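# Two robots carry tube rack through door to desk

## Task

Take the tube rack from the counter, move it through the door that swings shut by itself, and set it on the desk standing upright with each tube seated all the way down in a hole. At the end the door must be closed, the robots must have released the rack and backed away, and neither robot may be fallen or left leaning. Either robot or both may be used. If the rack or any tube touches the floor, the task fails.

## Robot and tools

Robots: r1 and r2 are identical Hello Robot Stretch 3 units. Each has a two-wheel drive base with a small passive omni wheel at the rear, a lift that rides up a mast, and one telescoping arm that reaches out to the robot's right. The base cannot slide sideways, so the gripper is moved forward or back by driving. The base measures 0.33 m long and 0.34 m wide. Turning in place pivots about the point halfway between the drive wheels, 0.05 m behind the front edge. With the arm pulled in and the wrist folded, the wrist extends at most 0.06 m beyond the right side and a spin covers a 0.28 m radius. An unfolded, level gripper reaches outside that circle.

Frames: each robot reports in its own frames. In the base frame the origin is on the floor between the drive wheels, x points forward, y left and z up. The odometry frame is where the base frame sat when the scene began. hand_pose is in the base frame, placed where the closed fingertips meet; with all wrist joints at zero its x axis is up, y runs back along the arm toward the mast, and z points to the robot's rear. The fingertips are 0.04 m round pads. Only the images, lidar_m, wrist_depth_mm and head_depth_mm reveal where one robot is relative to the other.

execute_actions: arguments are actions (a list holding one action, or empty to just read state and images) and cameras (names such as r1_head_camera, r1_nav_camera, r1_wrist_camera and the r2 equivalents, or all; null or omitted gives all, [] gives none). An action is an object keyed by r1 and/or r2. Per robot:
- base: exactly one of translate_m (straight drive offset in metres from the base's last reported position, forward positive, -1 to 1) or rotate_rad (in-place turn offset in radians, counter-clockwise/left positive, -3.2 to 3.2).
- joints: absolute targets by name. lift_m 0 to 1.1 (arm height on mast); arm_m 0 to 0.52 (extension); wrist_yaw_rad -1.345 to 4.42 (0 along the arm, positive toward the front, 3.0 folded over the base); wrist_pitch_rad -1.57 to 0.451 (0 level, negative tips down); wrist_roll_rad -2.911 to 2.911 (0 fingers side by side and level); gripper_m -0.089 to 0.179 (larger is wider; actual fingertip gap is about 0.007 less when nearly shut and 0.025 less when wide, zero below 0.007); head_pan_rad -3.953 to 1.73 (0 forward, positive left, -1.57 looks along the arm); head_tilt_rad -1.53 to 0.419 (negative looks down).
- contact_limits: {arm_m: effort percent 1 to 100}; the arm stops with contact_stop once its effort hits that value (negative when retracting), and the cap applies to holding until the next action. Too small a value halts it immediately; values above the maximum are clipped.
All motions in one action begin together and may finish at different times; none lasts more than 15 s. Anything left out of an action may keep pushing toward an old target without being reported. An unknown key or out-of-range value rejects the whole call. If a result reports a stop, later motion, wait and finished_scene calls in that same reply are skipped.

wait: seconds 0 to 10; commands nothing and returns state and images. zoom_image: camera plus region [x0, y0, x1, y1] in pixels of that camera's latest full image, origin top-left, at most 504 by 504. finished_scene: scene number (1 or 2); ends the scene for good and says whether the task succeeded.

Result lines: base_status and joint_status give how each commanded motion ended: done (for the base this only means the wheels turned fully, slip included), off_target (stopped short, may still push), contact_stop, time_out, torque_fault (these three drop the target and hold in place unless slack or switched off). on_its_own covers what was not commanded; its held at value is the target, not the position. joint_positions gives joint values. base_odometry counts wheel rotation, so slip shows as travel; heading runs -3.142 to 3.142, left positive. turned_by_wheels and turned_by_imu give rotation since the previous result. base_tilt (degrees, forward and right positive) carries a fixed bias up to about 4 degrees. motor_effort is percent of maximum, positive toward higher joint values, peak in brackets; readings are noisy and biased, and positive wheel effort pushes forward. lidar_m: 12 distances in metres from the base origin, 30 degree sectors starting straight ahead and going counter-clockwise (4th left, 7th behind, 10th right), taken in a plane 0.17 m up, range 0.15 to 12, - for nothing; it misses clear objects, thin legs and tabletops, and with the lift low the robot's own parts block some sectors. wrist_depth_mm (45 to 1000) and head_depth_mm (280 to 4000, image sideways) are 7x7 grids of median depth read from the top left. pictures lists camera order of the images. Head and nav cameras move with the head pan and tilt.

Speed: the base reaches 0.30 m/s and 1.9 rad/s only with lift_m under 0.30, arm_m under 0.03 and wrist_yaw_rad over 2.54; otherwise 0.10 m/s and 0.63 rad/s.

Gripper: close to a value smaller than the object's width to grip (lower squeezes harder); open at least 0.02 above the touching value to release. Readings do not confirm a hold; a stall guard can let heavy items slip; send a new value to re-squeeze.

Safety: fold or unfold the wrist only with lift_m 0.32 to 0.95, wrist_pitch_rad -0.4 and roll near 0; once folded the lift may go down to 0.25. Keep pitch at -0.5 or lower when yaw is below -0.4. The arm and lift stop and go slack when they press something firmly; a slack lift can sink under load or be pushed up by closing fingers. Base, wrist and head never stop on contact. Wrist servos forced hard for several seconds shut off for 10 s. Pushing with the gripper above about 0.45 m, repeating a push, driving while holding something fixed, or snagging furniture (especially reversing) can tip a robot; back out in small steps, free the gripper, and lower the lift to about 0.2 if it stays tipped. Robots must never press into each other; once bases touch, even millimetres more is a hard press. Two robots given the same drive can differ by up to 2.5 cm per metre, which strains a shared load. Avoid drops, slams and hard pushes; loose objects may get brief random nudges, and the simulation keeps running while you compose a reply.

Each tool is called after "Emit:" as name(argument=value, ...), one argument or row to a line, values as JSON.

## Session

Emit:
execute_actions(
  actions=[],
)

Scene clock: 0.00 s.
r1.base_odometry: x=+0.000 y=+0.000 heading=+0.000 (m, m, rad; r1's odometry frame)
r1.turned_by_wheels: +0.000 (rad since the last result)
r1.turned_by_imu: +0.000 (rad since the last result)
r1.base_tilt: forward=+1.3 right=+0.8 (deg)
r1.lidar_m: 2.50 2.02 1.91 1.51 1.18 1.16 1.24 1.81 2.12 2.26 3.32 1.41
r1.head_depth_mm: 2080 3289 3446 3397 3529 2801 1946 / 2022 3172 3637 3588 3649 2802 1962 / 2022 3168 3807 3873 3869 2827 1965 / 2004 3119 3379 3363 3314 2855 1981 / 1979 2791 2803 2852 2850 2707 2017 / 1960 2491 2494 2497 2482 2514 2059 / 1949 2236 2216 2246 2209 2211 2052
r1.base_status: not commanded
r1.joint_positions: lift_m=+0.362 arm_m=+0.000 wrist_yaw_rad=+2.851 wrist_pitch_rad=-0.464 wrist_roll_rad=+0.017 gripper_m=+0.037 head_pan_rad=+0.001 head_tilt_rad=-0.006
r1.joint_status: not commanded
r1.motor_effort: left_wheel=-1 right_wheel=+0 lift_m=+20 arm_m=+0 wrist_yaw_rad=+0 wrist_pitch_rad=+7 wrist_roll_rad=+0 gripper_m=+1 head_pan_rad=+0 head_tilt_rad=+2 (%)
r1.hand_pose: x=+0.0413 y=+0.0639 z=+0.3645 quat_wxyz=(+0.261, +0.710, +0.059, +0.652) (m; r1's base frame)
r1.wrist_depth_mm: - - - - - - - / - - - - - - - / - - - - - - - / - 899 893 898 904 913 888 / 727 - 730 741 739 742 746 / 612 - 624 616 629 617 622 / 536 517 - 538 523 533 542
r2.base_odometry: x=+0.000 y=+0.000 heading=+0.000 (m, m, rad; r2's odometry frame)
r2.turned_by_wheels: +0.000 (rad since the last result)
r2.turned_by_imu: +0.000 (rad since the last result)
r2.base_tilt: forward=+0.9 right=+1.0 (deg)
r2.lidar_m: 1.90 1.74 1.75 2.26 1.54 1.54 2.47 2.27 2.29 2.22 1.60 1.94
r2.head_depth_mm: 2010 2332 2313 2330 2206 2183 2173 / 2007 2492 2493 2500 2501 2493 2406 / 2026 2332 2365 2339 2361 2374 2304 / 2035 2135 2167 2156 2181 2188 2185 / 1937 1989 1986 2010 2005 2037 2018 / 1835 1851 1854 1857 1871 1864 1881 / 1731 1728 1733 1736 1739 1746 1763
r2.base_status: not commanded
r2.joint_positions: lift_m=+0.567 arm_m=+0.001 wrist_yaw_rad=+2.872 wrist_pitch_rad=-0.598 wrist_roll_rad=+0.019 gripper_m=+0.037 head_pan_rad=-0.002 head_tilt_rad=-0.022
r2.joint_status: not commanded
r2.motor_effort: left_wheel=+0 right_wheel=-1 lift_m=+21 arm_m=+0 wrist_yaw_rad=+0 wrist_pitch_rad=+4 wrist_roll_rad=+0 gripper_m=-1 head_pan_rad=-1 head_tilt_rad=+1 (%)
r2.hand_pose: x=+0.0316 y=+0.0452 z=+0.5410 quat_wxyz=(+0.299, +0.703, +0.113, +0.635) (m; r2's base frame)
r2.wrist_depth_mm: - - - - - - - / - - - - - - - / - - - - - - - / 954 - 957 951 979 947 959 / 844 831 869 832 848 831 823 / 743 736 - 724 - 732 752 / 662 662 - 662 653 671 662
pictures: r1_head_camera (sideways: a quarter turn clockwise sets it upright), r1_nav_camera (sideways: a quarter turn counterclockwise sets it upright), r1_wrist_camera, r2_head_camera (sideways: a quarter turn clockwise sets it upright), r2_nav_camera (sideways: a quarter turn counterclockwise sets it upright), r2_wrist_camera
Images, in order (width x height): r1_head_camera 896x504, r1_nav_camera 672x504, r1_wrist_camera 644x364, r2_head_camera 896x504, r2_nav_camera 672x504, r2_wrist_camera 644x364.

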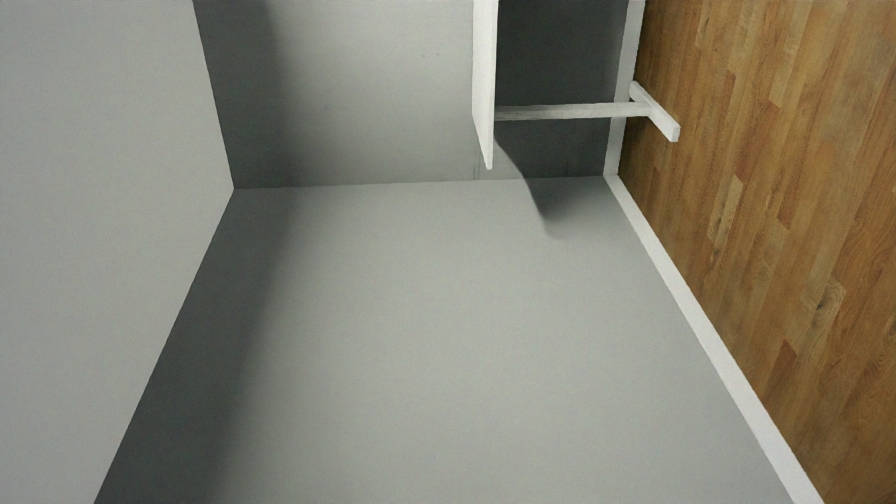

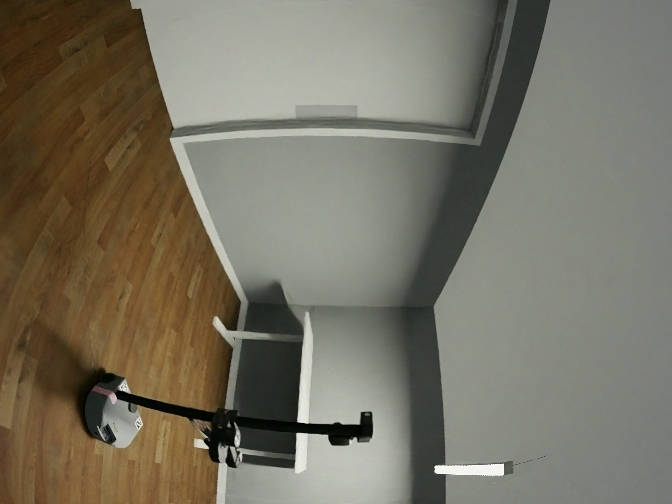

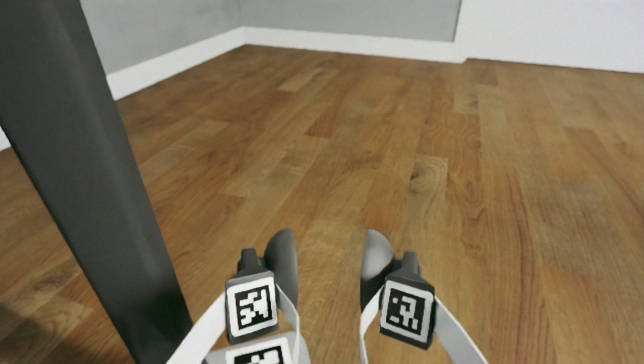

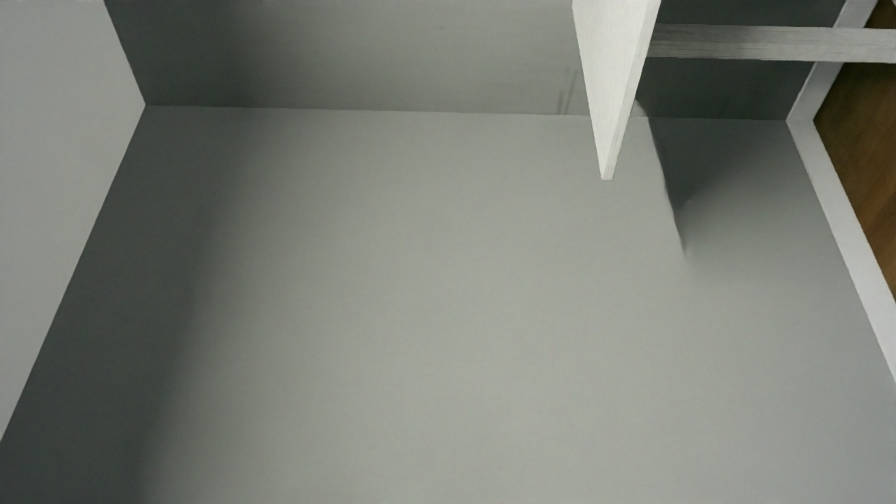

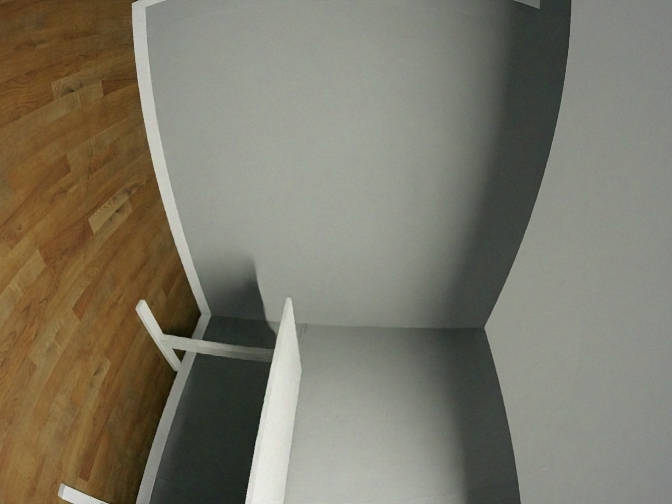

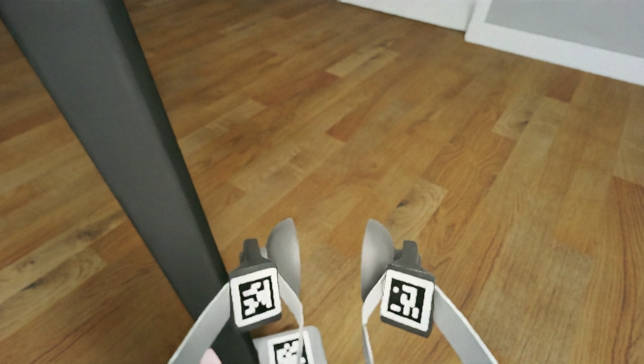

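Emit:
execute_actions(
  actions=[
    {"r1":{"joints":{"head_pan_rad":1.2,"head_tilt_rad":-0.3}},"r2":{"joints":{"head_pan_rad":-1.8,"head_tilt_rad":-0.3}}},
  ],
  cameras=["r1_head_camera","r1_nav_camera","r2_head_camera","r2_nav_camera"],
)

Emit:
execute_actions(
  actions=[
    {"r1":{"joints":{"head_pan_rad":-2.6,"head_tilt_rad":-0.3}},"r2":{"joints":{"head_pan_rad":1.6,"head_tilt_rad":-0.3}}},
  ],
  cameras=["r1_nav_camera","r2_head_camera","r2_nav_camera"],
)

Scene clock: 2.37 s.
r1.base_odometry: x=+0.000 y=+0.000 heading=+0.000 (m, m, rad; r1's odometry frame)
r1.turned_by_wheels: +0.000 (rad since the last result)
r1.turned_by_imu: +0.000 (rad since the last result)
r1.base_tilt: forward=+1.2 right=+0.7 (deg)
r1.lidar_m: 2.50 2.02 1.91 1.52 1.17 1.16 1.24 1.81 2.11 2.26 3.33 1.42
r1.head_depth_mm: 1606 1705 1831 1972 2077 1786 1410 / 1576 1703 1800 1923 2097 1796 1433 / 1623 1727 1852 1978 2145 1796 1426 / 1658 1753 1882 2000 2175 1815 1430 / 1675 1806 1926 2085 2233 1815 1432 / 1716 1826 1964 2126 2252 1856 1449 / 1753 1881 2010 2119 2149 1840 1454
r1.base_status: not commanded
r1.joint_positions: lift_m=+0.362 arm_m=+0.000 wrist_yaw_rad=+2.851 wrist_pitch_rad=-0.464 wrist_roll_rad=+0.017 gripper_m=+0.037 head_pan_rad=+1.193 head_tilt_rad=-0.296
r1.joint_status: all done
r1.motor_effort: left_wheel=+0(1) right_wheel=+0(0) lift_m=+20(20) arm_m=+0(0) wrist_yaw_rad=+0(1) wrist_pitch_rad=+8(8) wrist_roll_rad=+0(0) gripper_m=+0(1) head_pan_rad=+2(31) head_tilt_rad=-2(25) (%)
r1.hand_pose: x=+0.0413 y=+0.0639 z=+0.3645 quat_wxyz=(+0.261, +0.710, +0.059, +0.652) (m; r1's base frame)
r1.wrist_depth_mm: - - - - - - - / - - - - - - - / - - - - - - - / - 902 911 911 902 899 905 / 729 - 728 740 732 734 735 / 612 - 627 614 641 620 618 / 534 514 - 535 518 542 531
r2.base_odometry: x=+0.000 y=+0.000 heading=+0.000 (m, m, rad; r2's odometry frame)
r2.turned_by_wheels: +0.000 (rad since the last result)
r2.turned_by_imu: +0.000 (rad since the last result)
r2.base_tilt: forward=+0.8 right=+1.0 (deg)
r2.lidar_m: 1.90 1.74 1.75 2.25 1.54 1.54 2.48 2.27 2.29 2.22 1.60 1.92
r2.head_depth_mm: 2113 2191 2258 2352 2411 2097 1650 / 2258 2325 2454 2501 2588 2090 1640 / 2403 2503 2591 2764 2758 2085 1644 / 2595 2706 2822 2975 2866 2056 1627 / 2537 2638 2744 2915 2871 2073 1628 / 2308 2375 2478 2612 2652 2073 1630 / 2104 2189 2251 2370 2447 2074 1623
r2.base_status: not commanded
r2.joint_positions: lift_m=+0.567 arm_m=+0.001 wrist_yaw_rad=+2.872 wrist_pitch_rad=-0.598 wrist_roll_rad=+0.019 gripper_m=+0.037 head_pan_rad=-1.793 head_tilt_rad=-0.296
r2.joint_status: all done
r2.motor_effort: left_wheel=+0(0) right_wheel=+0(0) lift_m=+22(22) arm_m=+0(0) wrist_yaw_rad=+1(0) wrist_pitch_rad=+4(4) wrist_roll_rad=+0(0) gripper_m=+0(0) head_pan_rad=-3(36) head_tilt_rad=-1(15) (%)
r2.hand_pose: x=+0.0316 y=+0.0452 z=+0.5410 quat_wxyz=(+0.299, +0.703, +0.113, +0.635) (m; r2's base frame)
r2.wrist_depth_mm: - - - - - - - / - - - - - - - / - - - - - - - / 971 - 952 976 959 949 952 / 838 842 853 842 837 850 822 / 741 739 - 734 - 733 735 / 651 661 - 665 638 670 654
pictures: r1_head_camera (sideways: a quarter turn clockwise sets it upright), r1_nav_camera (sideways: a quarter turn counterclockwise sets it upright), r2_head_camera (sideways: a quarter turn clockwise sets it upright), r2_nav_camera (sideways: a quarter turn counterclockwise sets it upright)
Images, in order (width x height): r1_head_camera 896x504, r1_nav_camera 672x504, r2_head_camera 896x504, r2_nav_camera 672x504.

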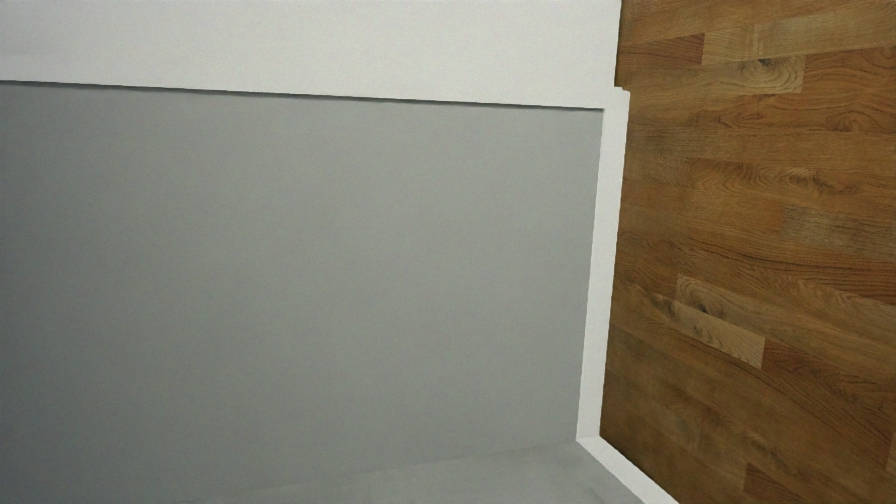

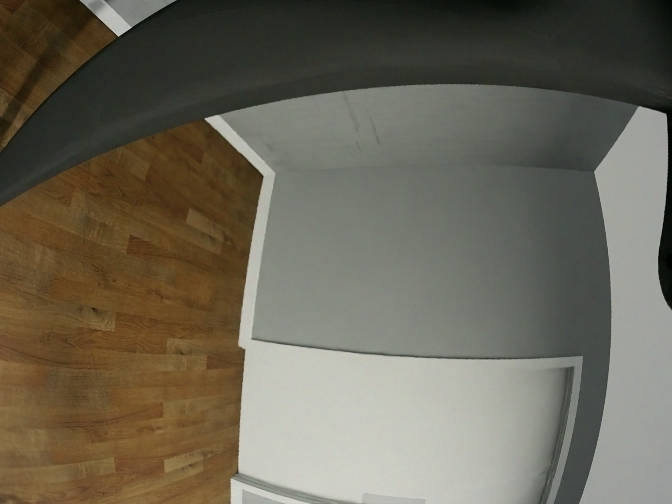

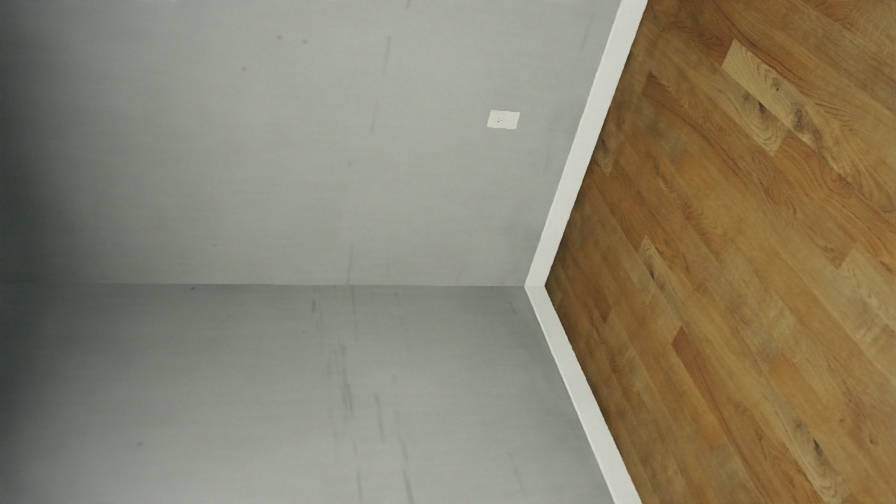

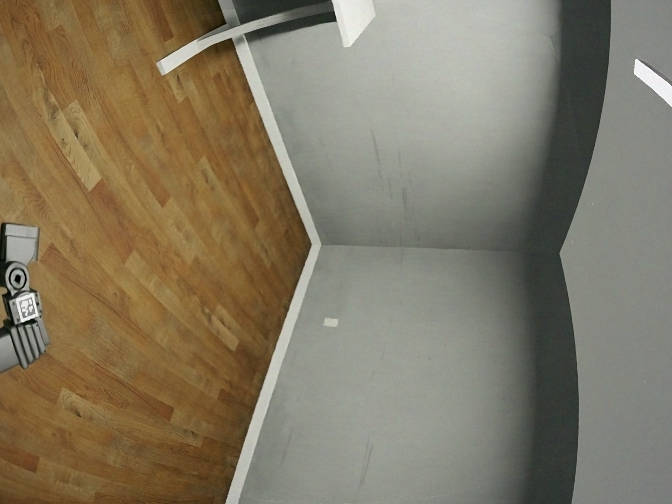

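Scene clock: 4.70 s.
r1.base_odometry: x=+0.000 y=+0.000 heading=+0.000 (m, m, rad; r1's odometry frame)
r1.turned_by_wheels: +0.000 (rad since the last result)
r1.turned_by_imu: +0.000 (rad since the last result)
r1.base_tilt: forward=+1.3 right=+0.8 (deg)
r1.lidar_m: 2.50 2.02 1.91 1.51 1.18 1.16 1.24 1.81 2.11 2.26 3.31 1.42
r1.head_depth_mm: 1414 1477 1541 1614 1700 1722 1410 / 1635 1698 1802 1921 2019 1804 1415 / 1905 2008 2161 2297 2316 1809 1424 / 2012 2112 2245 2403 2471 1821 1445 / 1917 2020 2127 2316 2344 1836 1446 / 1833 1940 2045 2145 2273 1827 1450 / 1756 1849 1957 2089 2189 1839 1459
r1.base_status: not commanded
r1.joint_positions: lift_m=+0.362 arm_m=+0.000 wrist_yaw_rad=+2.851 wrist_pitch_rad=-0.464 wrist_roll_rad=+0.017 gripper_m=+0.037 head_pan_rad=-2.593 head_tilt_rad=-0.296
r1.joint_status: all done
r1.motor_effort: left_wheel=+0(1) right_wheel=+0(0) lift_m=+20(19) arm_m=+0(0) wrist_yaw_rad=+0(0) wrist_pitch_rad=+8(7) wrist_roll_rad=+0(0) gripper_m=+0(1) head_pan_rad=-3(29) head_tilt_rad=-2(2) (%)
r1.hand_pose: x=+0.0413 y=+0.0639 z=+0.3645 quat_wxyz=(+0.261, +0.710, +0.059, +0.652) (m; r1's base frame)
r1.wrist_depth_mm: - - - - - - - / - - - - - - - / - - - - - - - / - 895 901 910 897 908 906 / 744 - 725 726 728 744 737 / 618 - 629 621 638 623 625 / 534 518 - 539 521 534 536
r2.base_odometry: x=+0.000 y=+0.000 heading=+0.000 (m, m, rad; r2's odometry frame)
r2.turned_by_wheels: +0.000 (rad since the last result)
r2.turned_by_imu: +0.000 (rad since the last result)
r2.base_tilt: forward=+0.8 right=+0.9 (deg)
r2.lidar_m: 1.90 1.74 1.75 2.25 1.54 1.54 2.48 2.27 2.28 2.22 1.60 1.93
r2.head_depth_mm: 1918 2001 2084 2152 2230 2109 1638 / 2075 2132 2195 2286 2380 2094 1644 / 2292 2357 2454 2571 2614 2090 1636 / 2549 2682 2737 2909 2845 2078 1633 / 2743 2876 3005 3178 2873 2077 1628 / 2592 2717 2841 2949 2817 2072 1637 / 2457 2578 2681 2795 2810 2060 1623
r2.base_status: not commanded
r2.joint_positions: lift_m=+0.567 arm_m=+0.001 wrist_yaw_rad=+2.872 wrist_pitch_rad=-0.598 wrist_roll_rad=+0.019 gripper_m=+0.037 head_pan_rad=+1.593 head_tilt_rad=-0.296
r2.joint_status: all done
r2.motor_effort: left_wheel=+0(0) right_wheel=+0(1) lift_m=+22(21) arm_m=+0(0) wrist_yaw_rad=+1(0) wrist_pitch_rad=+4(4) wrist_roll_rad=+0(0) gripper_m=+0(0) head_pan_rad=+3(36) head_tilt_rad=-2(5) (%)
r2.hand_pose: x=+0.0316 y=+0.0452 z=+0.5410 quat_wxyz=(+0.299, +0.703, +0.113, +0.635) (m; r2's base frame)
r2.wrist_depth_mm: - - - - - - - / - - - - - - - / - - - - - - - / 962 - 923 975 983 967 958 / 818 834 870 848 873 837 841 / 732 723 - 731 - 742 743 / 657 659 - 695 650 657 651
pictures: r1_nav_camera (sideways: a quarter turn counterclockwise sets it upright), r2_head_camera (sideways: a quarter turn clockwise sets it upright), r2_nav_camera (sideways: a quarter turn counterclockwise sets it upright)
Images, in order (width x height): r1_nav_camera 672x504, r2_head_camera 896x504, r2_nav_camera 672x504.

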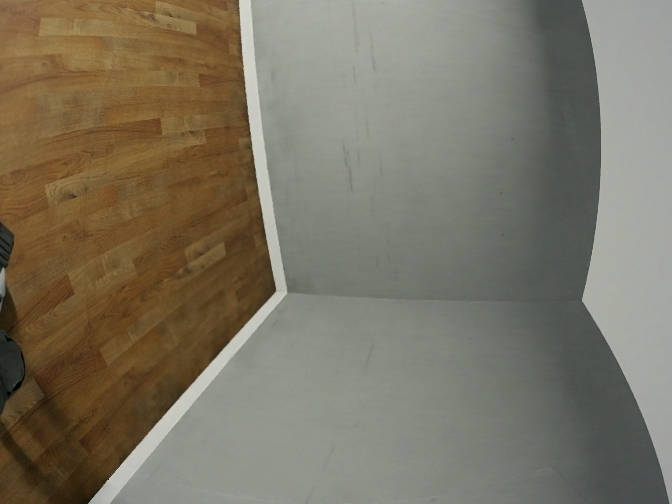

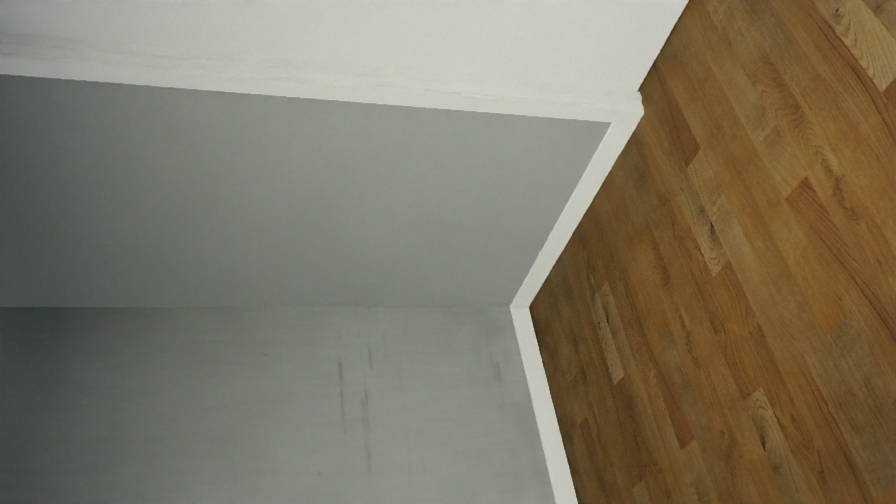

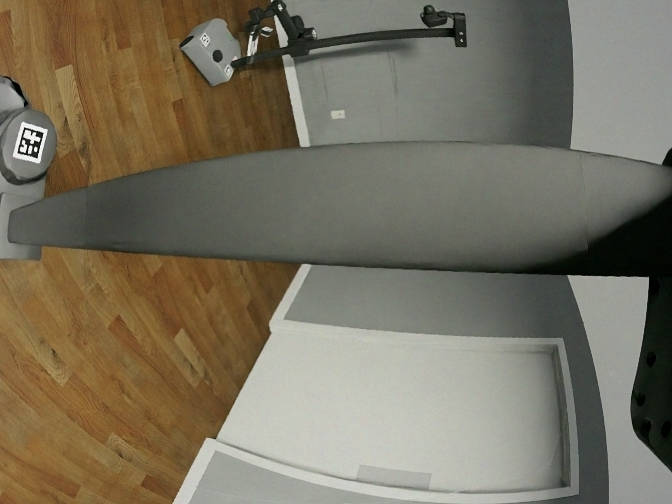

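Emit:
execute_actions(
  actions=[
    {"r1":{"joints":{"lift_m":0.26,"head_pan_rad":0,"head_tilt_rad":-0.5}},"r2":{"joints":{"lift_m":0.26,"head_pan_rad":0,"head_tilt_rad":-0.5}}},
  ],
  cameras=[],
)

Emit:
execute_actions(
  actions=[
    {"r1":{"base":{"rotate_rad":0.45}},"r2":{"base":{"rotate_rad":1.41}}},
  ],
  cameras=[],
)

Emit:
execute_actions(
  actions=[
    {"r1":{"base":{"translate_m":0.4}},"r2":{"base":{"translate_m":1.0}}},
  ],
  cameras=["r1_nav_camera","r2_head_camera","r2_nav_camera"],
)

Scene clock: 11.00 s.
r1.base_odometry: x=+0.000 y=+0.000 heading=+0.000 (m, m, rad; r1's odometry frame)
r1.turned_by_wheels: +0.000 (rad since the last result)
r1.turned_by_imu: +0.000 (rad since the last result)
r1.base_tilt: forward=+1.2 right=+0.7 (deg)
r1.lidar_m: 2.50 2.02 1.91 1.51 1.18 1.16 1.24 1.81 2.11 2.26 3.33 1.42
r1.head_depth_mm: 3058 3241 3423 2472 1727 1487 1237 / 3122 3428 3432 2494 1853 1484 1246 / 3345 3659 3754 2475 1889 1494 1249 / 2971 3261 3402 2516 1880 1498 1243 / 2572 2796 3002 2538 1912 1510 1251 / 2274 2450 2603 2501 1903 1518 1262 / 2050 2168 2328 2374 1896 1510 1259
r1.base_status: not commanded
r1.joint_positions: lift_m=+0.260 arm_m=+0.000 wrist_yaw_rad=+2.851 wrist_pitch_rad=-0.464 wrist_roll_rad=+0.017 gripper_m=+0.037 head_pan_rad=-0.007 head_tilt_rad=-0.494
r1.joint_status: all done
r1.motor_effort: left_wheel=-1(1) right_wheel=+0(0) lift_m=+12(17) arm_m=+0(0) wrist_yaw_rad=-1(0) wrist_pitch_rad=+8(8) wrist_roll_rad=-1(0) gripper_m=+0(1) head_pan_rad=+2(27) head_tilt_rad=-3(22) (%)
r1.hand_pose: x=+0.0413 y=+0.0639 z=+0.2629 quat_wxyz=(+0.261, +0.710, +0.059, +0.652) (m; r1's base frame)
r1.wrist_depth_mm: - - - - - - - / - - - - - - - / - 922 897 911 923 909 924 / - 700 711 702 702 713 708 / 577 - 577 579 579 584 576 / 489 - - 489 503 489 486 / - - - 420 413 424 423
r2.base_odometry: x=+0.000 y=+0.000 heading=+0.000 (m, m, rad; r2's odometry frame)
r2.turned_by_wheels: +0.000 (rad since the last result)
r2.turned_by_imu: +0.000 (rad since the last result)
r2.base_tilt: forward=+0.9 right=+1.0 (deg)
r2.lidar_m: 1.90 1.74 1.75 2.25 1.54 1.54 2.49 2.27 2.29 2.23 1.60 1.93
r2.head_depth_mm: 2133 2205 1886 2385 2092 1669 1382 / 2157 2358 2539 2676 2033 1665 1377 / 1995 2159 2363 2550 2091 1659 1374 / 1855 2004 2184 2404 2088 1660 1371 / 1754 1884 2024 2201 2085 1652 1367 / 1641 1752 1907 2052 2066 1652 1371 / 1549 1657 1761 1898 1978 1652 1366
r2.base_status: not commanded
r2.joint_positions: lift_m=+0.260 arm_m=+0.001 wrist_yaw_rad=+2.872 wrist_pitch_rad=-0.599 wrist_roll_rad=+0.019 gripper_m=+0.037 head_pan_rad=+0.007 head_tilt_rad=-0.494
r2.joint_status: all done
r2.motor_effort: left_wheel=+1(0) right_wheel=-1(1) lift_m=+14(20) arm_m=+0(0) wrist_yaw_rad=+0(0) wrist_pitch_rad=+4(4) wrist_roll_rad=+0(0) gripper_m=+0(0) head_pan_rad=-4(35) head_tilt_rad=-2(18) (%)
r2.hand_pose: x=+0.0316 y=+0.0451 z=+0.2348 quat_wxyz=(+0.299, +0.703, +0.113, +0.635) (m; r2's base frame)
r2.wrist_depth_mm: - 991 978 987 992 983 985 / 731 793 771 760 788 780 766 / 621 - 622 625 619 620 620 / 523 - 552 531 530 536 530 / 472 - - 458 476 456 464 / - - - - - 404 407 / - - - - 353 361 364
pictures: none
No camera images: the call's "cameras" was empty. Leave "cameras" out to get every camera's image.

Scene clock: 13.07 s.
r1.base_odometry: x=+0.000 y=+0.000 heading=+0.450 (m, m, rad; r1's odometry frame)
r1.turned_by_wheels: +0.450 (rad since the last result)
r1.turned_by_imu: +0.451 (rad since the last result)
r1.base_tilt: forward=+1.3 right=+0.8 (deg)
r1.lidar_m: 2.06 1.90 1.62 1.19 1.17 1.20 1.67 2.11 2.20 3.05 1.50 2.69
r1.head_depth_mm: 2277 2531 2895 2493 1849 1482 1243 / 2122 2356 2686 2454 1873 1495 1239 / 2012 2174 2449 2509 1900 1486 1241 / 1886 2053 2287 2454 1891 1497 1249 / 1829 2007 2175 2360 1892 1523 1248 / 1733 1860 2049 2228 1894 1514 1255 / 1643 1790 1924 2094 1901 1514 1264
r1.base_status: done
r1.joint_positions: lift_m=+0.260 arm_m=+0.000 wrist_yaw_rad=+2.851 wrist_pitch_rad=-0.464 wrist_roll_rad=+0.017 gripper_m=+0.037 head_pan_rad=-0.007 head_tilt_rad=-0.494
r1.joint_status: not commanded
r1.motor_effort: left_wheel=-3(12) right_wheel=+2(8) lift_m=+12(12) arm_m=+1(1) wrist_yaw_rad=-1(0) wrist_pitch_rad=+8(8) wrist_roll_rad=-1(1) gripper_m=+1(0) head_pan_rad=+2(2) head_tilt_rad=-3(4) (%)
r1.hand_pose: x=+0.0413 y=+0.0639 z=+0.2629 quat_wxyz=(+0.261, +0.710, +0.059, +0.652) (m; r1's base frame)
r1.wrist_depth_mm: - - - - - - - / - - - - - - - / - 903 916 908 907 913 916 / - 707 700 709 710 717 708 / 571 - 570 577 577 578 574 / 486 - - 482 498 490 487 / - - - 421 412 424 422
r2.base_odometry: x=+0.000 y=+0.000 heading=+1.410 (m, m, rad; r2's odometry frame)
r2.turned_by_wheels: +1.410 (rad since the last result)
r2.turned_by_imu: +1.406 (rad since the last result)
r2.base_tilt: forward=+0.7 right=+0.9 (deg)
r2.lidar_m: 2.03 2.72 1.54 2.72 2.28 2.27 2.44 1.60 1.60 1.93 1.74 1.74
r2.head_depth_mm: 1706 1798 1914 2047 2096 1663 1383 / 1822 1936 2058 2230 2100 1659 1388 / 1945 2073 2246 2386 2075 1659 1374 / 2034 2168 2351 2541 2102 1663 1371 / 2223 2417 2612 2706 2082 1650 1368 / 2451 2660 2938 2758 2071 1649 1368 / 2608 2804 3028 2743 2071 1635 1365
r2.base_status: done
r2.joint_positions: lift_m=+0.260 arm_m=+0.001 wrist_yaw_rad=+2.872 wrist_pitch_rad=-0.599 wrist_roll_rad=+0.019 gripper_m=+0.037 head_pan_rad=+0.007 head_tilt_rad=-0.494
r2.joint_status: not commanded
r2.motor_effort: left_wheel=-2(11) right_wheel=+1(6) lift_m=+14(14) arm_m=+0(0) wrist_yaw_rad=+0(0) wrist_pitch_rad=+4(4) wrist_roll_rad=+0(0) gripper_m=+0(1) head_pan_rad=-4(4) head_tilt_rad=-2(2) (%)
r2.hand_pose: x=+0.0316 y=+0.0451 z=+0.2348 quat_wxyz=(+0.299, +0.703, +0.113, +0.635) (m; r2's base frame)
r2.wrist_depth_mm: - 966 984 972 973 985 987 / 748 793 778 787 756 764 765 / 615 - 633 628 625 633 627 / 535 - 544 530 529 534 535 / 465 - - 459 470 456 456 / - - - - - 401 408 / - - - - 355 361 363
pictures: none
No camera images: the call's "cameras" was empty. Leave "cameras" out to get every camera's image.

Scene clock: 18.17 s.
r1.base_odometry: x=+0.360 y=+0.174 heading=+0.450 (m, m, rad; r1's odometry frame)
r1.turned_by_wheels: +0.000 (rad since the last result)
r1.turned_by_imu: +0.001 (rad since the last result)
r1.base_tilt: forward=+1.3 right=+0.7 (deg)
r1.lidar_m: 1.69 1.56 1.63 1.40 1.37 1.41 1.95 2.46 2.56 3.54 2.98 0.76
r1.head_depth_mm: 1836 2090 2348 2438 1246 1025 1145 / 1740 1924 2160 2339 1860 1367 1181 / 1611 1778 1990 2203 1877 1496 1245 / 1543 1691 1883 2069 1875 1498 1250 / 1494 1638 1808 1995 1897 1501 1246 / 1425 1545 1685 1849 1903 1504 1261 / 1357 1460 1581 1726 1835 1517 1258
r1.base_status: done
r1.joint_positions: lift_m=+0.260 arm_m=+0.000 wrist_yaw_rad=+2.851 wrist_pitch_rad=-0.464 wrist_roll_rad=+0.017 gripper_m=+0.037 head_pan_rad=-0.007 head_tilt_rad=-0.495
r1.joint_status: not commanded
r1.motor_effort: left_wheel=-3(9) right_wheel=+2(7) lift_m=+12(12) arm_m=+0(0) wrist_yaw_rad=+0(0) wrist_pitch_rad=+7(7) wrist_roll_rad=-1(0) gripper_m=+0(1) head_pan_rad=+3(2) head_tilt_rad=-3(3) (%)
r1.hand_pose: x=+0.0413 y=+0.0639 z=+0.2629 quat_wxyz=(+0.261, +0.710, +0.059, +0.652) (m; r1's base frame)
r1.wrist_depth_mm: - - - - - - - / - - - - - - - / - 916 909 918 906 913 930 / - 708 703 699 700 707 702 / 576 - 578 575 574 583 582 / 491 - - 490 509 490 492 / - - - 424 414 423 423
r2.base_odometry: x=+0.160 y=+0.987 heading=+1.410 (m, m, rad; r2's odometry frame)
r2.turned_by_wheels: +0.000 (rad since the last result)
r2.turned_by_imu: +0.006 (rad since the last result)
r2.base_tilt: forward=+0.7 right=+0.9 (deg)
r2.lidar_m: 1.20 1.85 2.05 0.86 3.00 2.99 3.24 2.41 2.20 1.19 1.01 1.07
r2.head_depth_mm: 991 1048 1113 1187 1277 1374 1381 / 1058 1133 1210 1294 1402 1516 1378 / 1073 1163 1264 1376 1516 1610 1378 / 1156 1244 1339 1478 1602 1637 1376 / 1263 1367 1501 1648 1811 1653 1381 / 1386 1520 1699 1856 1995 1647 1365 / 1542 1711 1892 2159 2066 1649 1367
r2.base_status: done
r2.joint_positions: lift_m=+0.260 arm_m=+0.001 wrist_yaw_rad=+2.872 wrist_pitch_rad=-0.599 wrist_roll_rad=+0.019 gripper_m=+0.037 head_pan_rad=+0.007 head_tilt_rad=-0.495
r2.joint_status: not commanded
r2.motor_effort: left_wheel=-2(8) right_wheel=+1(6) lift_m=+15(15) arm_m=+0(0) wrist_yaw_rad=+0(0) wrist_pitch_rad=+4(4) wrist_roll_rad=+0(0) gripper_m=+0(0) head_pan_rad=-4(4) head_tilt_rad=-2(3) (%)
r2.hand_pose: x=+0.0316 y=+0.0451 z=+0.2348 quat_wxyz=(+0.299, +0.703, +0.113, +0.635) (m; r2's base frame)
r2.wrist_depth_mm: - 980 828 944 985 967 992 / 731 784 771 767 783 761 773 / 611 - 619 641 619 623 631 / 528 - 553 526 523 525 527 / 473 - - 458 470 454 464 / - - - - - 409 403 / - - - - 353 366 362
pictures: r1_nav_camera (sideways: a quarter turn counterclockwise sets it upright), r2_head_camera (sideways: a quarter turn clockwise sets it upright), r2_nav_camera (sideways: a quarter turn counterclockwise sets it upright)
Images, in order (width x height): r1_nav_camera 672x504, r2_head_camera 896x504, r2_nav_camera 672x504.

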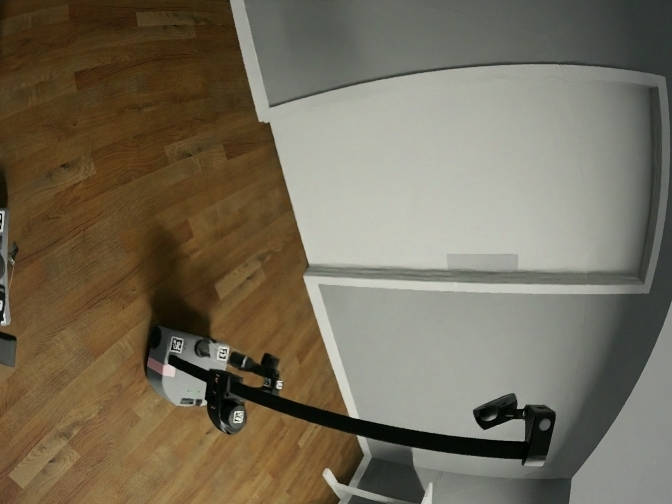

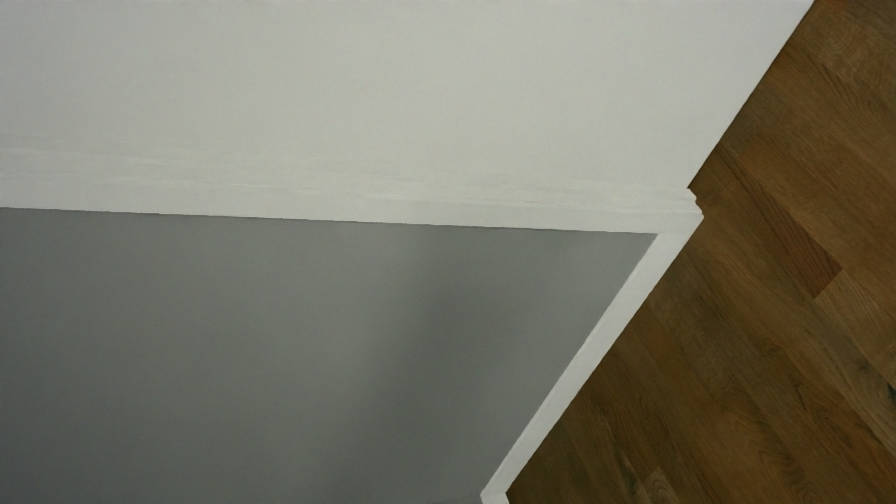

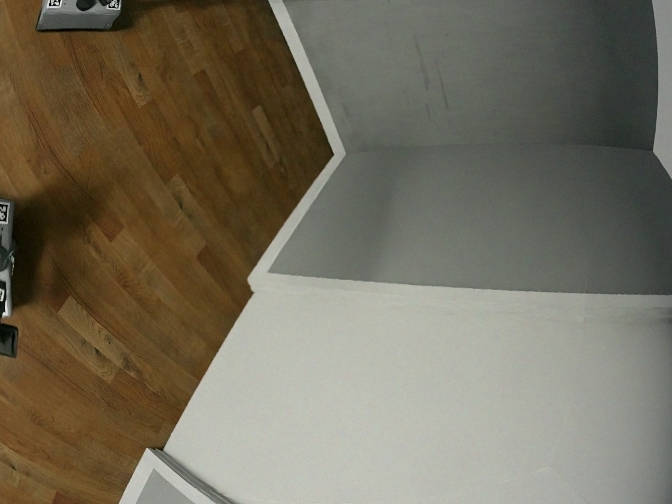

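Emit:
execute_actions(
  actions=[
    {"r2":{"base":{"rotate_rad":-0.52}}},
  ],
  cameras=[],
)

Emit:
execute_actions(
  actions=[
    {"r2":{"base":{"translate_m":0.9},"joints":{"head_tilt_rad":-0.9}}},
  ],
  cameras=["r1_nav_camera","r2_nav_camera"],
)

Scene clock: 20.83 s.
r1.base_odometry: x=+0.360 y=+0.174 heading=+0.450 (m, m, rad; r1's odometry frame)
r1.turned_by_wheels: +0.000 (rad since the last result)
r1.turned_by_imu: +0.000 (rad since the last result)
r1.base_tilt: forward=+1.3 right=+0.7 (deg)
r1.lidar_m: 1.69 1.56 1.63 1.40 1.36 1.41 1.96 2.46 2.57 3.56 2.99 0.73
r1.head_depth_mm: 1824 2032 2141 784 1154 926 1107 / 1728 1915 2133 2366 1856 1231 1156 / 1611 1789 1980 2206 1859 1491 1244 / 1546 1675 1884 2097 1879 1495 1253 / 1502 1637 1793 1989 1885 1508 1256 / 1424 1541 1677 1870 1886 1508 1249 / 1352 1459 1590 1724 1859 1524 1262
r1.base_status: not commanded
r1.joint_positions: lift_m=+0.260 arm_m=+0.000 wrist_yaw_rad=+2.851 wrist_pitch_rad=-0.464 wrist_roll_rad=+0.017 gripper_m=+0.037 head_pan_rad=-0.007 head_tilt_rad=-0.495
r1.joint_status: not commanded
r1.motor_effort: left_wheel=-3(3) right_wheel=+2(2) lift_m=+13(13) arm_m=+1(0) wrist_yaw_rad=+0(1) wrist_pitch_rad=+8(7) wrist_roll_rad=-1(1) gripper_m=+0(0) head_pan_rad=+2(3) head_tilt_rad=-3(2) (%)
r1.hand_pose: x=+0.0413 y=+0.0639 z=+0.2629 quat_wxyz=(+0.261, +0.710, +0.059, +0.652) (m; r1's base frame)
r1.wrist_depth_mm: - - - - - - - / - - - - - - - / - 903 916 908 928 911 905 / - 705 702 712 709 708 704 / 578 - 577 584 577 580 579 / 485 - - 487 504 483 492 / - - - 420 411 425 424
r2.base_odometry: x=+0.160 y=+0.987 heading=+0.890 (m, m, rad; r2's odometry frame)
r2.turned_by_wheels: -0.520 (rad since the last result)
r2.turned_by_imu: -0.519 (rad since the last result)
r2.base_tilt: forward=+0.9 right=+1.0 (deg)
r2.lidar_m: 1.07 1.21 1.87 2.05 2.31 3.01 3.00 3.20 2.42 2.18 1.19 1.02
r2.head_depth_mm: 862 923 996 1085 1177 1293 1349 / 884 945 1020 1111 1216 1339 1378 / 896 972 1047 1137 1249 1383 1376 / 920 988 1074 1172 1291 1428 1369 / 938 1012 1106 1199 1328 1487 1374 / 958 1039 1129 1240 1378 1515 1360 / 985 1065 1159 1284 1414 1547 1359
r2.base_status: done
r2.joint_positions: lift_m=+0.260 arm_m=+0.001 wrist_yaw_rad=+2.872 wrist_pitch_rad=-0.599 wrist_roll_rad=+0.019 gripper_m=+0.037 head_pan_rad=+0.007 head_tilt_rad=-0.495
r2.joint_status: not commanded
r2.motor_effort: left_wheel=+2(10) right_wheel=-3(8) lift_m=+15(15) arm_m=+0(0) wrist_yaw_rad=+0(1) wrist_pitch_rad=+4(4) wrist_roll_rad=+0(0) gripper_m=+0(0) head_pan_rad=-3(4) head_tilt_rad=-2(2) (%)
r2.hand_pose: x=+0.0316 y=+0.0451 z=+0.2347 quat_wxyz=(+0.299, +0.703, +0.113, +0.635) (m; r2's base frame)
r2.wrist_depth_mm: - 994 980 992 - 983 - / 705 796 764 775 777 749 766 / 619 - 629 621 625 629 631 / 530 - 536 535 536 535 529 / 470 - - 458 468 460 460 / - - - - - 402 406 / - - - - 356 363 365
pictures: none
No camera images: the call's "cameras" was empty. Leave "cameras" out to get every camera's image.

Scene clock: 25.67 s.
r1.base_odometry: x=+0.360 y=+0.174 heading=+0.450 (m, m, rad; r1's odometry frame)
r1.turned_by_wheels: +0.000 (rad since the last result)
r1.turned_by_imu: +0.000 (rad since the last result)
r1.base_tilt: forward=+1.3 right=+0.8 (deg)
r1.lidar_m: 1.39 1.56 1.63 1.40 1.37 1.41 1.95 2.46 2.57 3.54 3.01 2.19
r1.head_depth_mm: 1855 2096 2361 2477 1846 1482 1239 / 1730 1913 2147 2382 1855 1476 1234 / 1619 1782 1956 2200 1859 1494 1239 / 1555 1681 1891 2096 1788 1496 1249 / 1500 1630 1807 1863 1704 1499 1256 / 1397 1539 1666 1588 1773 1520 1258 / 1139 1423 1580 1709 1851 1506 1261
r1.base_status: not commanded
r1.joint_positions: lift_m=+0.260 arm_m=+0.000 wrist_yaw_rad=+2.851 wrist_pitch_rad=-0.464 wrist_roll_rad=+0.017 gripper_m=+0.037 head_pan_rad=-0.007 head_tilt_rad=-0.495
r1.joint_status: not commanded
r1.motor_effort: left_wheel=-3(3) right_wheel=+2(2) lift_m=+12(13) arm_m=+0(0) wrist_yaw_rad=+0(0) wrist_pitch_rad=+7(8) wrist_roll_rad=-1(0) gripper_m=+1(0) head_pan_rad=+2(3) head_tilt_rad=-2(2) (%)
r1.hand_pose: x=+0.0413 y=+0.0639 z=+0.2629 quat_wxyz=(+0.261, +0.710, +0.059, +0.652) (m; r1's base frame)
r1.wrist_depth_mm: - - - - - - - / - - - - - - - / - 916 918 905 920 937 915 / - 699 708 707 708 710 706 / 578 - 579 586 577 581 581 / 486 - - 488 501 486 489 / - - - 419 412 424 422
r2.base_odometry: x=+0.727 y=+1.686 heading=+0.890 (m, m, rad; r2's odometry frame)
r2.turned_by_wheels: +0.000 (rad since the last result)
r2.turned_by_imu: +0.005 (rad since the last result)
r2.base_tilt: forward=+0.8 right=+1.0 (deg)
r2.lidar_m: 0.19 0.22 0.36 1.85 2.09 1.49 3.87 2.98 2.49 0.41 0.23 0.19
r2.head_depth_mm: - - - - - 328 474 / - - - - - 348 518 / - - - - 296 371 571 / - - - - 306 397 632 / - - - - 313 427 714 / - - - - 323 462 820 / - - - - 342 505 960
r2.base_status: done
r2.joint_positions: lift_m=+0.260 arm_m=+0.001 wrist_yaw_rad=+2.872 wrist_pitch_rad=-0.599 wrist_roll_rad=+0.019 gripper_m=+0.037 head_pan_rad=+0.007 head_tilt_rad=-0.890
r2.joint_status: all done
r2.motor_effort: left_wheel=+2(12) right_wheel=-1(5) lift_m=+15(15) arm_m=+0(0) wrist_yaw_rad=+0(1) wrist_pitch_rad=+4(4) wrist_roll_rad=+0(0) gripper_m=-1(0) head_pan_rad=-3(4) head_tilt_rad=-3(24) (%)
r2.hand_pose: x=+0.0316 y=+0.0451 z=+0.2347 quat_wxyz=(+0.299, +0.703, +0.113, +0.635) (m; r2's base frame)
r2.wrist_depth_mm: - - 995 989 581 324 219 / 747 781 777 792 629 321 219 / 621 - 626 620 582 325 218 / 526 - 546 537 516 327 219 / 468 - - 458 460 326 220 / - - - - - 327 220 / - - - - 351 306 220
pictures: r1_nav_camera (sideways: a quarter turn counterclockwise sets it upright), r2_nav_camera (sideways: a quarter turn counterclockwise sets it upright)
Images, in order (width x height): r1_nav_camera 672x504, r2_nav_camera 672x504.

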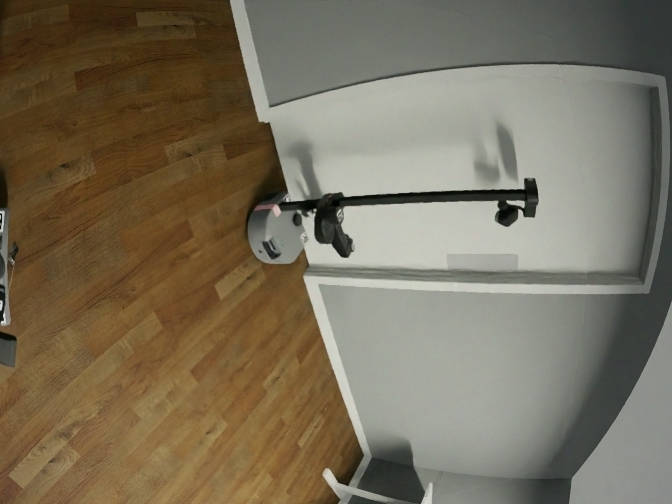

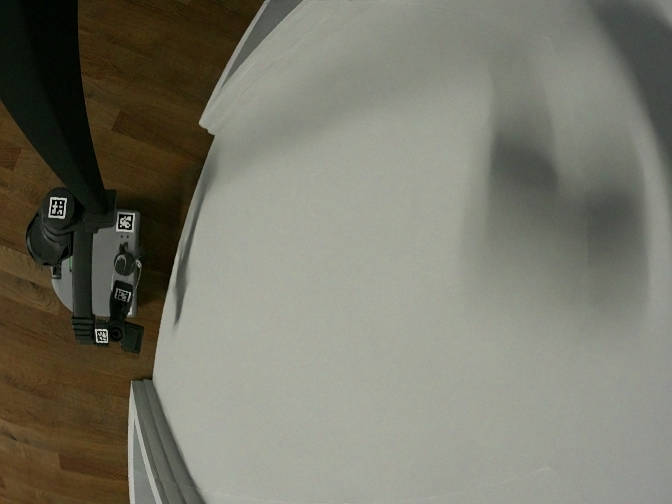

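Emit:
execute_actions(
  actions=[
    {"r2":{"base":{"rotate_rad":-0.25}}},
  ],
  cameras=[],
)

Emit:
execute_actions(
  actions=[
    {"r2":{"base":{"translate_m":0.13}}},
  ],
  cameras=[],
)

Emit:
execute_actions(
  actions=[
    {"r2":{"base":{"translate_m":0.2}}},
  ],
  cameras=["r1_nav_camera","r2_nav_camera"],
)

Scene clock: 27.47 s.
r1.base_odometry: x=+0.360 y=+0.174 heading=+0.450 (m, m, rad; r1's odometry frame)
r1.turned_by_wheels: +0.000 (rad since the last result)
r1.turned_by_imu: +0.000 (rad since the last result)
r1.base_tilt: forward=+1.2 right=+0.7 (deg)
r1.lidar_m: 1.42 1.56 1.63 1.40 1.37 1.41 1.96 2.46 2.57 3.56 3.01 2.20
r1.head_depth_mm: 1859 2077 2369 2458 1863 1485 1233 / 1732 1925 2137 2361 1851 1486 1246 / 1612 1772 1988 2212 1855 1499 1245 / 1537 1680 1855 2075 1801 1510 1249 / 1493 1654 1794 1907 1695 1503 1246 / 1386 1539 1685 1522 1766 1508 1259 / 1162 1428 1566 1733 1850 1520 1262
r1.base_status: not commanded
r1.joint_positions: lift_m=+0.260 arm_m=+0.000 wrist_yaw_rad=+2.851 wrist_pitch_rad=-0.464 wrist_roll_rad=+0.017 gripper_m=+0.037 head_pan_rad=-0.007 head_tilt_rad=-0.495
r1.joint_status: not commanded
r1.motor_effort: left_wheel=-3(3) right_wheel=+2(2) lift_m=+12(12) arm_m=+1(1) wrist_yaw_rad=-1(0) wrist_pitch_rad=+8(8) wrist_roll_rad=-1(0) gripper_m=+1(0) head_pan_rad=+2(3) head_tilt_rad=-2(3) (%)
r1.hand_pose: x=+0.0413 y=+0.0639 z=+0.2629 quat_wxyz=(+0.261, +0.710, +0.059, +0.652) (m; r1's base frame)
r1.wrist_depth_mm: - - - - - - - / - - - - - - - / - 906 915 928 941 918 915 / - 705 702 713 715 709 708 / 575 - 583 578 574 573 581 / 485 - - 488 500 484 491 / - - - 422 409 425 422
r2.base_odometry: x=+0.727 y=+1.686 heading=+0.640 (m, m, rad; r2's odometry frame)
r2.turned_by_wheels: -0.250 (rad since the last result)
r2.turned_by_imu: -0.249 (rad since the last result)
r2.base_tilt: forward=+0.7 right=+1.1 (deg)
r2.lidar_m: 0.19 0.20 0.26 0.59 1.91 1.49 3.87 4.01 2.99 0.46 0.28 0.20
r2.head_depth_mm: - - - - 303 384 616 / - - - - 303 385 617 / - - - - 303 385 619 / - - - - 303 386 617 / - - - - 297 385 618 / - - - - 298 386 619 / - - - - 297 386 620
r2.base_status: done
r2.joint_positions: lift_m=+0.260 arm_m=+0.001 wrist_yaw_rad=+2.872 wrist_pitch_rad=-0.599 wrist_roll_rad=+0.019 gripper_m=+0.037 head_pan_rad=+0.007 head_tilt_rad=-0.890
r2.joint_status: not commanded
r2.motor_effort: left_wheel=+3(10) right_wheel=-2(8) lift_m=+14(15) arm_m=+0(0) wrist_yaw_rad=+0(0) wrist_pitch_rad=+4(4) wrist_roll_rad=+0(0) gripper_m=+0(0) head_pan_rad=-3(4) head_tilt_rad=-4(5) (%)
r2.hand_pose: x=+0.0316 y=+0.0451 z=+0.2347 quat_wxyz=(+0.299, +0.703, +0.113, +0.635) (m; r2's base frame)
r2.wrist_depth_mm: - 997 981 620 353 240 181 / 738 777 749 689 379 249 186 / 629 - 617 631 398 258 191 / 522 - 545 522 426 269 197 / 470 - - 461 417 281 203 / - - - - - 294 208 / - - - - 354 294 216
pictures: none
No camera images: the call's "cameras" was empty. Leave "cameras" out to get every camera's image.

Scene clock: 29.47 s.
r1.base_odometry: x=+0.360 y=+0.174 heading=+0.450 (m, m, rad; r1's odometry frame)
r1.turned_by_wheels: +0.000 (rad since the last result)
r1.turned_by_imu: +0.000 (rad since the last result)
r1.base_tilt: forward=+1.3 right=+0.8 (deg)
r1.lidar_m: 1.54 1.54 1.64 1.40 1.37 1.41 1.95 2.46 2.56 3.54 3.00 2.20
r1.head_depth_mm: 1860 2069 2365 2483 1849 1480 1231 / 1731 1908 2160 2337 1873 1486 1243 / 1621 1786 2001 2204 1858 1492 1241 / 1539 1699 1865 2083 1865 1499 1246 / 1497 1644 1805 1938 1776 1497 1260 / 1426 1531 1695 1720 1759 1502 1257 / 1316 1446 1554 1714 1838 1524 1265
r1.base_status: not commanded
r1.joint_positions: lift_m=+0.260 arm_m=+0.000 wrist_yaw_rad=+2.851 wrist_pitch_rad=-0.464 wrist_roll_rad=+0.017 gripper_m=+0.037 head_pan_rad=-0.007 head_tilt_rad=-0.495
r1.joint_status: not commanded
r1.motor_effort: left_wheel=-3(3) right_wheel=+2(2) lift_m=+12(12) arm_m=+0(1) wrist_yaw_rad=+0(0) wrist_pitch_rad=+8(8) wrist_roll_rad=+0(0) gripper_m=+0(0) head_pan_rad=+2(3) head_tilt_rad=-3(3) (%)
r1.hand_pose: x=+0.0413 y=+0.0639 z=+0.2629 quat_wxyz=(+0.261, +0.710, +0.059, +0.652) (m; r1's base frame)
r1.wrist_depth_mm: - - - - - - - / - - - - - - - / - 924 906 908 901 912 925 / - 701 717 711 712 701 706 / 578 - 574 579 579 582 582 / 488 - - 487 505 488 487 / - - - 424 412 424 420
r2.base_odometry: x=+0.831 y=+1.764 heading=+0.640 (m, m, rad; r2's odometry frame)
r2.turned_by_wheels: +0.000 (rad since the last result)
r2.turned_by_imu: +0.001 (rad since the last result)
r2.base_tilt: forward=+1.0 right=+1.0 (deg)
r2.lidar_m: - - 0.15 0.22 1.92 1.61 3.99 4.13 3.01 0.27 0.15 -
r2.head_depth_mm: - - - - - - - / - - - - - - - / - - - - - - - / - - - - - - - / - - - - - - - / - - - - - - - / - - - - - - -
r2.base_status: done
r2.joint_positions: lift_m=+0.260 arm_m=+0.001 wrist_yaw_rad=+2.887 wrist_pitch_rad=-0.604 wrist_roll_rad=+0.019 gripper_m=+0.037 head_pan_rad=+0.007 head_tilt_rad=-0.890
r2.joint_status: not commanded
r2.on_its_own: wrist_yaw_rad is at rest, and its effort (-18) is outside its rest range (-12 to +12)
r2.motor_effort: left_wheel=+5(13) right_wheel=-1(5) lift_m=+15(15) arm_m=+0(0) wrist_yaw_rad=-18(18) wrist_pitch_rad=+5(6) wrist_roll_rad=+0(0) gripper_m=+6(5) head_pan_rad=-3(3) head_tilt_rad=-4(4) (%)
r2.hand_pose: x=+0.0285 y=+0.0450 z=+0.2336 quat_wxyz=(+0.296, +0.702, +0.120, +0.637) (m; r2's base frame)
r2.wrist_depth_mm: 907 974 620 247 122 81 61 / 769 - 691 279 129 84 62 / 624 - 621 313 136 87 64 / 525 514 542 314 145 90 66 / 471 - - - 145 94 68 / - - - - 136 98 70 / - - - - 191 101 72
pictures: none
No camera images: the call's "cameras" was empty. Leave "cameras" out to get every camera's image.

Scene clock: 31.40 s.
r1.base_odometry: x=+0.360 y=+0.174 heading=+0.450 (m, m, rad; r1's odometry frame)
r1.turned_by_wheels: +0.000 (rad since the last result)
r1.turned_by_imu: +0.000 (rad since the last result)
r1.base_tilt: forward=+1.3 right=+0.7 (deg)
r1.lidar_m: 1.55 1.55 1.64 1.40 1.37 1.41 1.95 2.46 2.57 3.56 2.99 2.20
r1.head_depth_mm: 1856 2091 2342 2449 1853 1484 1234 / 1733 1906 2137 2365 1882 1489 1238 / 1622 1785 1977 2188 1884 1491 1234 / 1538 1697 1861 2103 1882 1502 1256 / 1508 1641 1803 1951 1787 1506 1256 / 1427 1542 1678 1701 1778 1515 1255 / 1319 1436 1559 1734 1851 1512 1255
r1.base_status: not commanded
r1.joint_positions: lift_m=+0.260 arm_m=+0.000 wrist_yaw_rad=+2.851 wrist_pitch_rad=-0.464 wrist_roll_rad=+0.017 gripper_m=+0.037 head_pan_rad=-0.007 head_tilt_rad=-0.495
r1.joint_status: not commanded
r1.motor_effort: left_wheel=-3(3) right_wheel=+2(2) lift_m=+12(13) arm_m=+0(0) wrist_yaw_rad=-1(1) wrist_pitch_rad=+7(8) wrist_roll_rad=+0(0) gripper_m=+0(1) head_pan_rad=+2(2) head_tilt_rad=-3(2) (%)
r1.hand_pose: x=+0.0413 y=+0.0639 z=+0.2629 quat_wxyz=(+0.261, +0.710, +0.059, +0.652) (m; r1's base frame)
r1.wrist_depth_mm: - - - - - - - / - - - - - - - / - 905 904 918 922 918 922 / - 702 709 705 710 707 720 / 573 - 577 576 576 584 581 / 488 - - 487 506 490 493 / - - - 422 411 425 424
r2.base_odometry: x=+0.991 y=+1.883 heading=+0.641 (m, m, rad; r2's odometry frame)
r2.turned_by_wheels: +0.001 (rad since the last result)
r2.turned_by_imu: -0.005 (rad since the last result)
r2.base_tilt: forward=+0.8 right=+1.1 (deg)
r2.lidar_m: - - 0.15 0.19 1.91 1.62 4.01 4.12 3.00 0.25 0.15 -
r2.head_depth_mm: - - - - - - - / - - - - - - - / - - - - - - - / - - - - - - - / - - - - - - - / - - - - - - - / - - - - - - -
r2.base_status: translate_m off_target (by the wheels' count: +0.1998 of +0.2000)
r2.joint_positions: lift_m=+0.260 arm_m=+0.001 wrist_yaw_rad=+2.928 wrist_pitch_rad=-0.609 wrist_roll_rad=+0.019 gripper_m=+0.037 head_pan_rad=+0.011 head_tilt_rad=-0.908
r2.joint_status: not commanded
r2.on_its_own: wrist_yaw_rad is held at +2.916, not at its first target +2.872, by its stall guard, which is not easing now; left_wheel is at rest, and its effort (+60) is outside its rest range (-18 to +18); wrist_yaw_rad is at rest, and its effort (-15) is outside its rest range (-12 to +12)
r2.motor_effort: left_wheel=+60(75) right_wheel=+6(26) lift_m=+21(22) arm_m=+0(0) wrist_yaw_rad=-15(32) wrist_pitch_rad=+7(8) wrist_roll_rad=+0(0) gripper_m=+4(9) head_pan_rad=-5(7) head_tilt_rad=+3(4) (%)
r2.hand_pose: x=+0.0204 y=+0.0462 z=+0.2324 quat_wxyz=(+0.284, +0.699, +0.136, +0.642) (m; r2's base frame)
r2.wrist_depth_mm: 940 - 848 283 128 83 61 / 749 - 703 318 134 85 62 / 616 595 614 359 141 88 64 / 524 518 543 333 149 91 66 / 466 - - - 147 94 67 / - - - - 137 97 69 / - - - - 180 100 71
pictures: r1_nav_camera (sideways: a quarter turn counterclockwise sets it upright), r2_nav_camera (sideways: a quarter turn counterclockwise sets it upright)
Images, in order (width x height): r1_nav_camera 672x504, r2_nav_camera 672x504.

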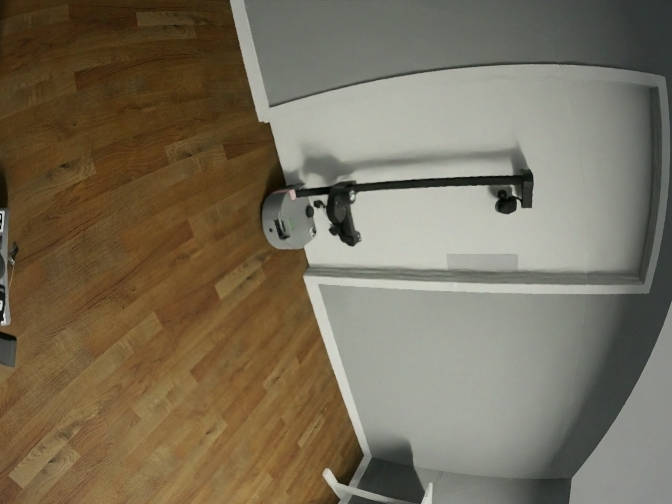

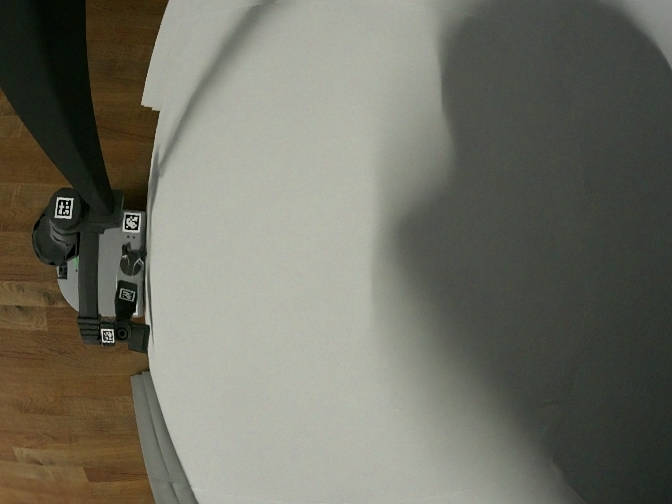

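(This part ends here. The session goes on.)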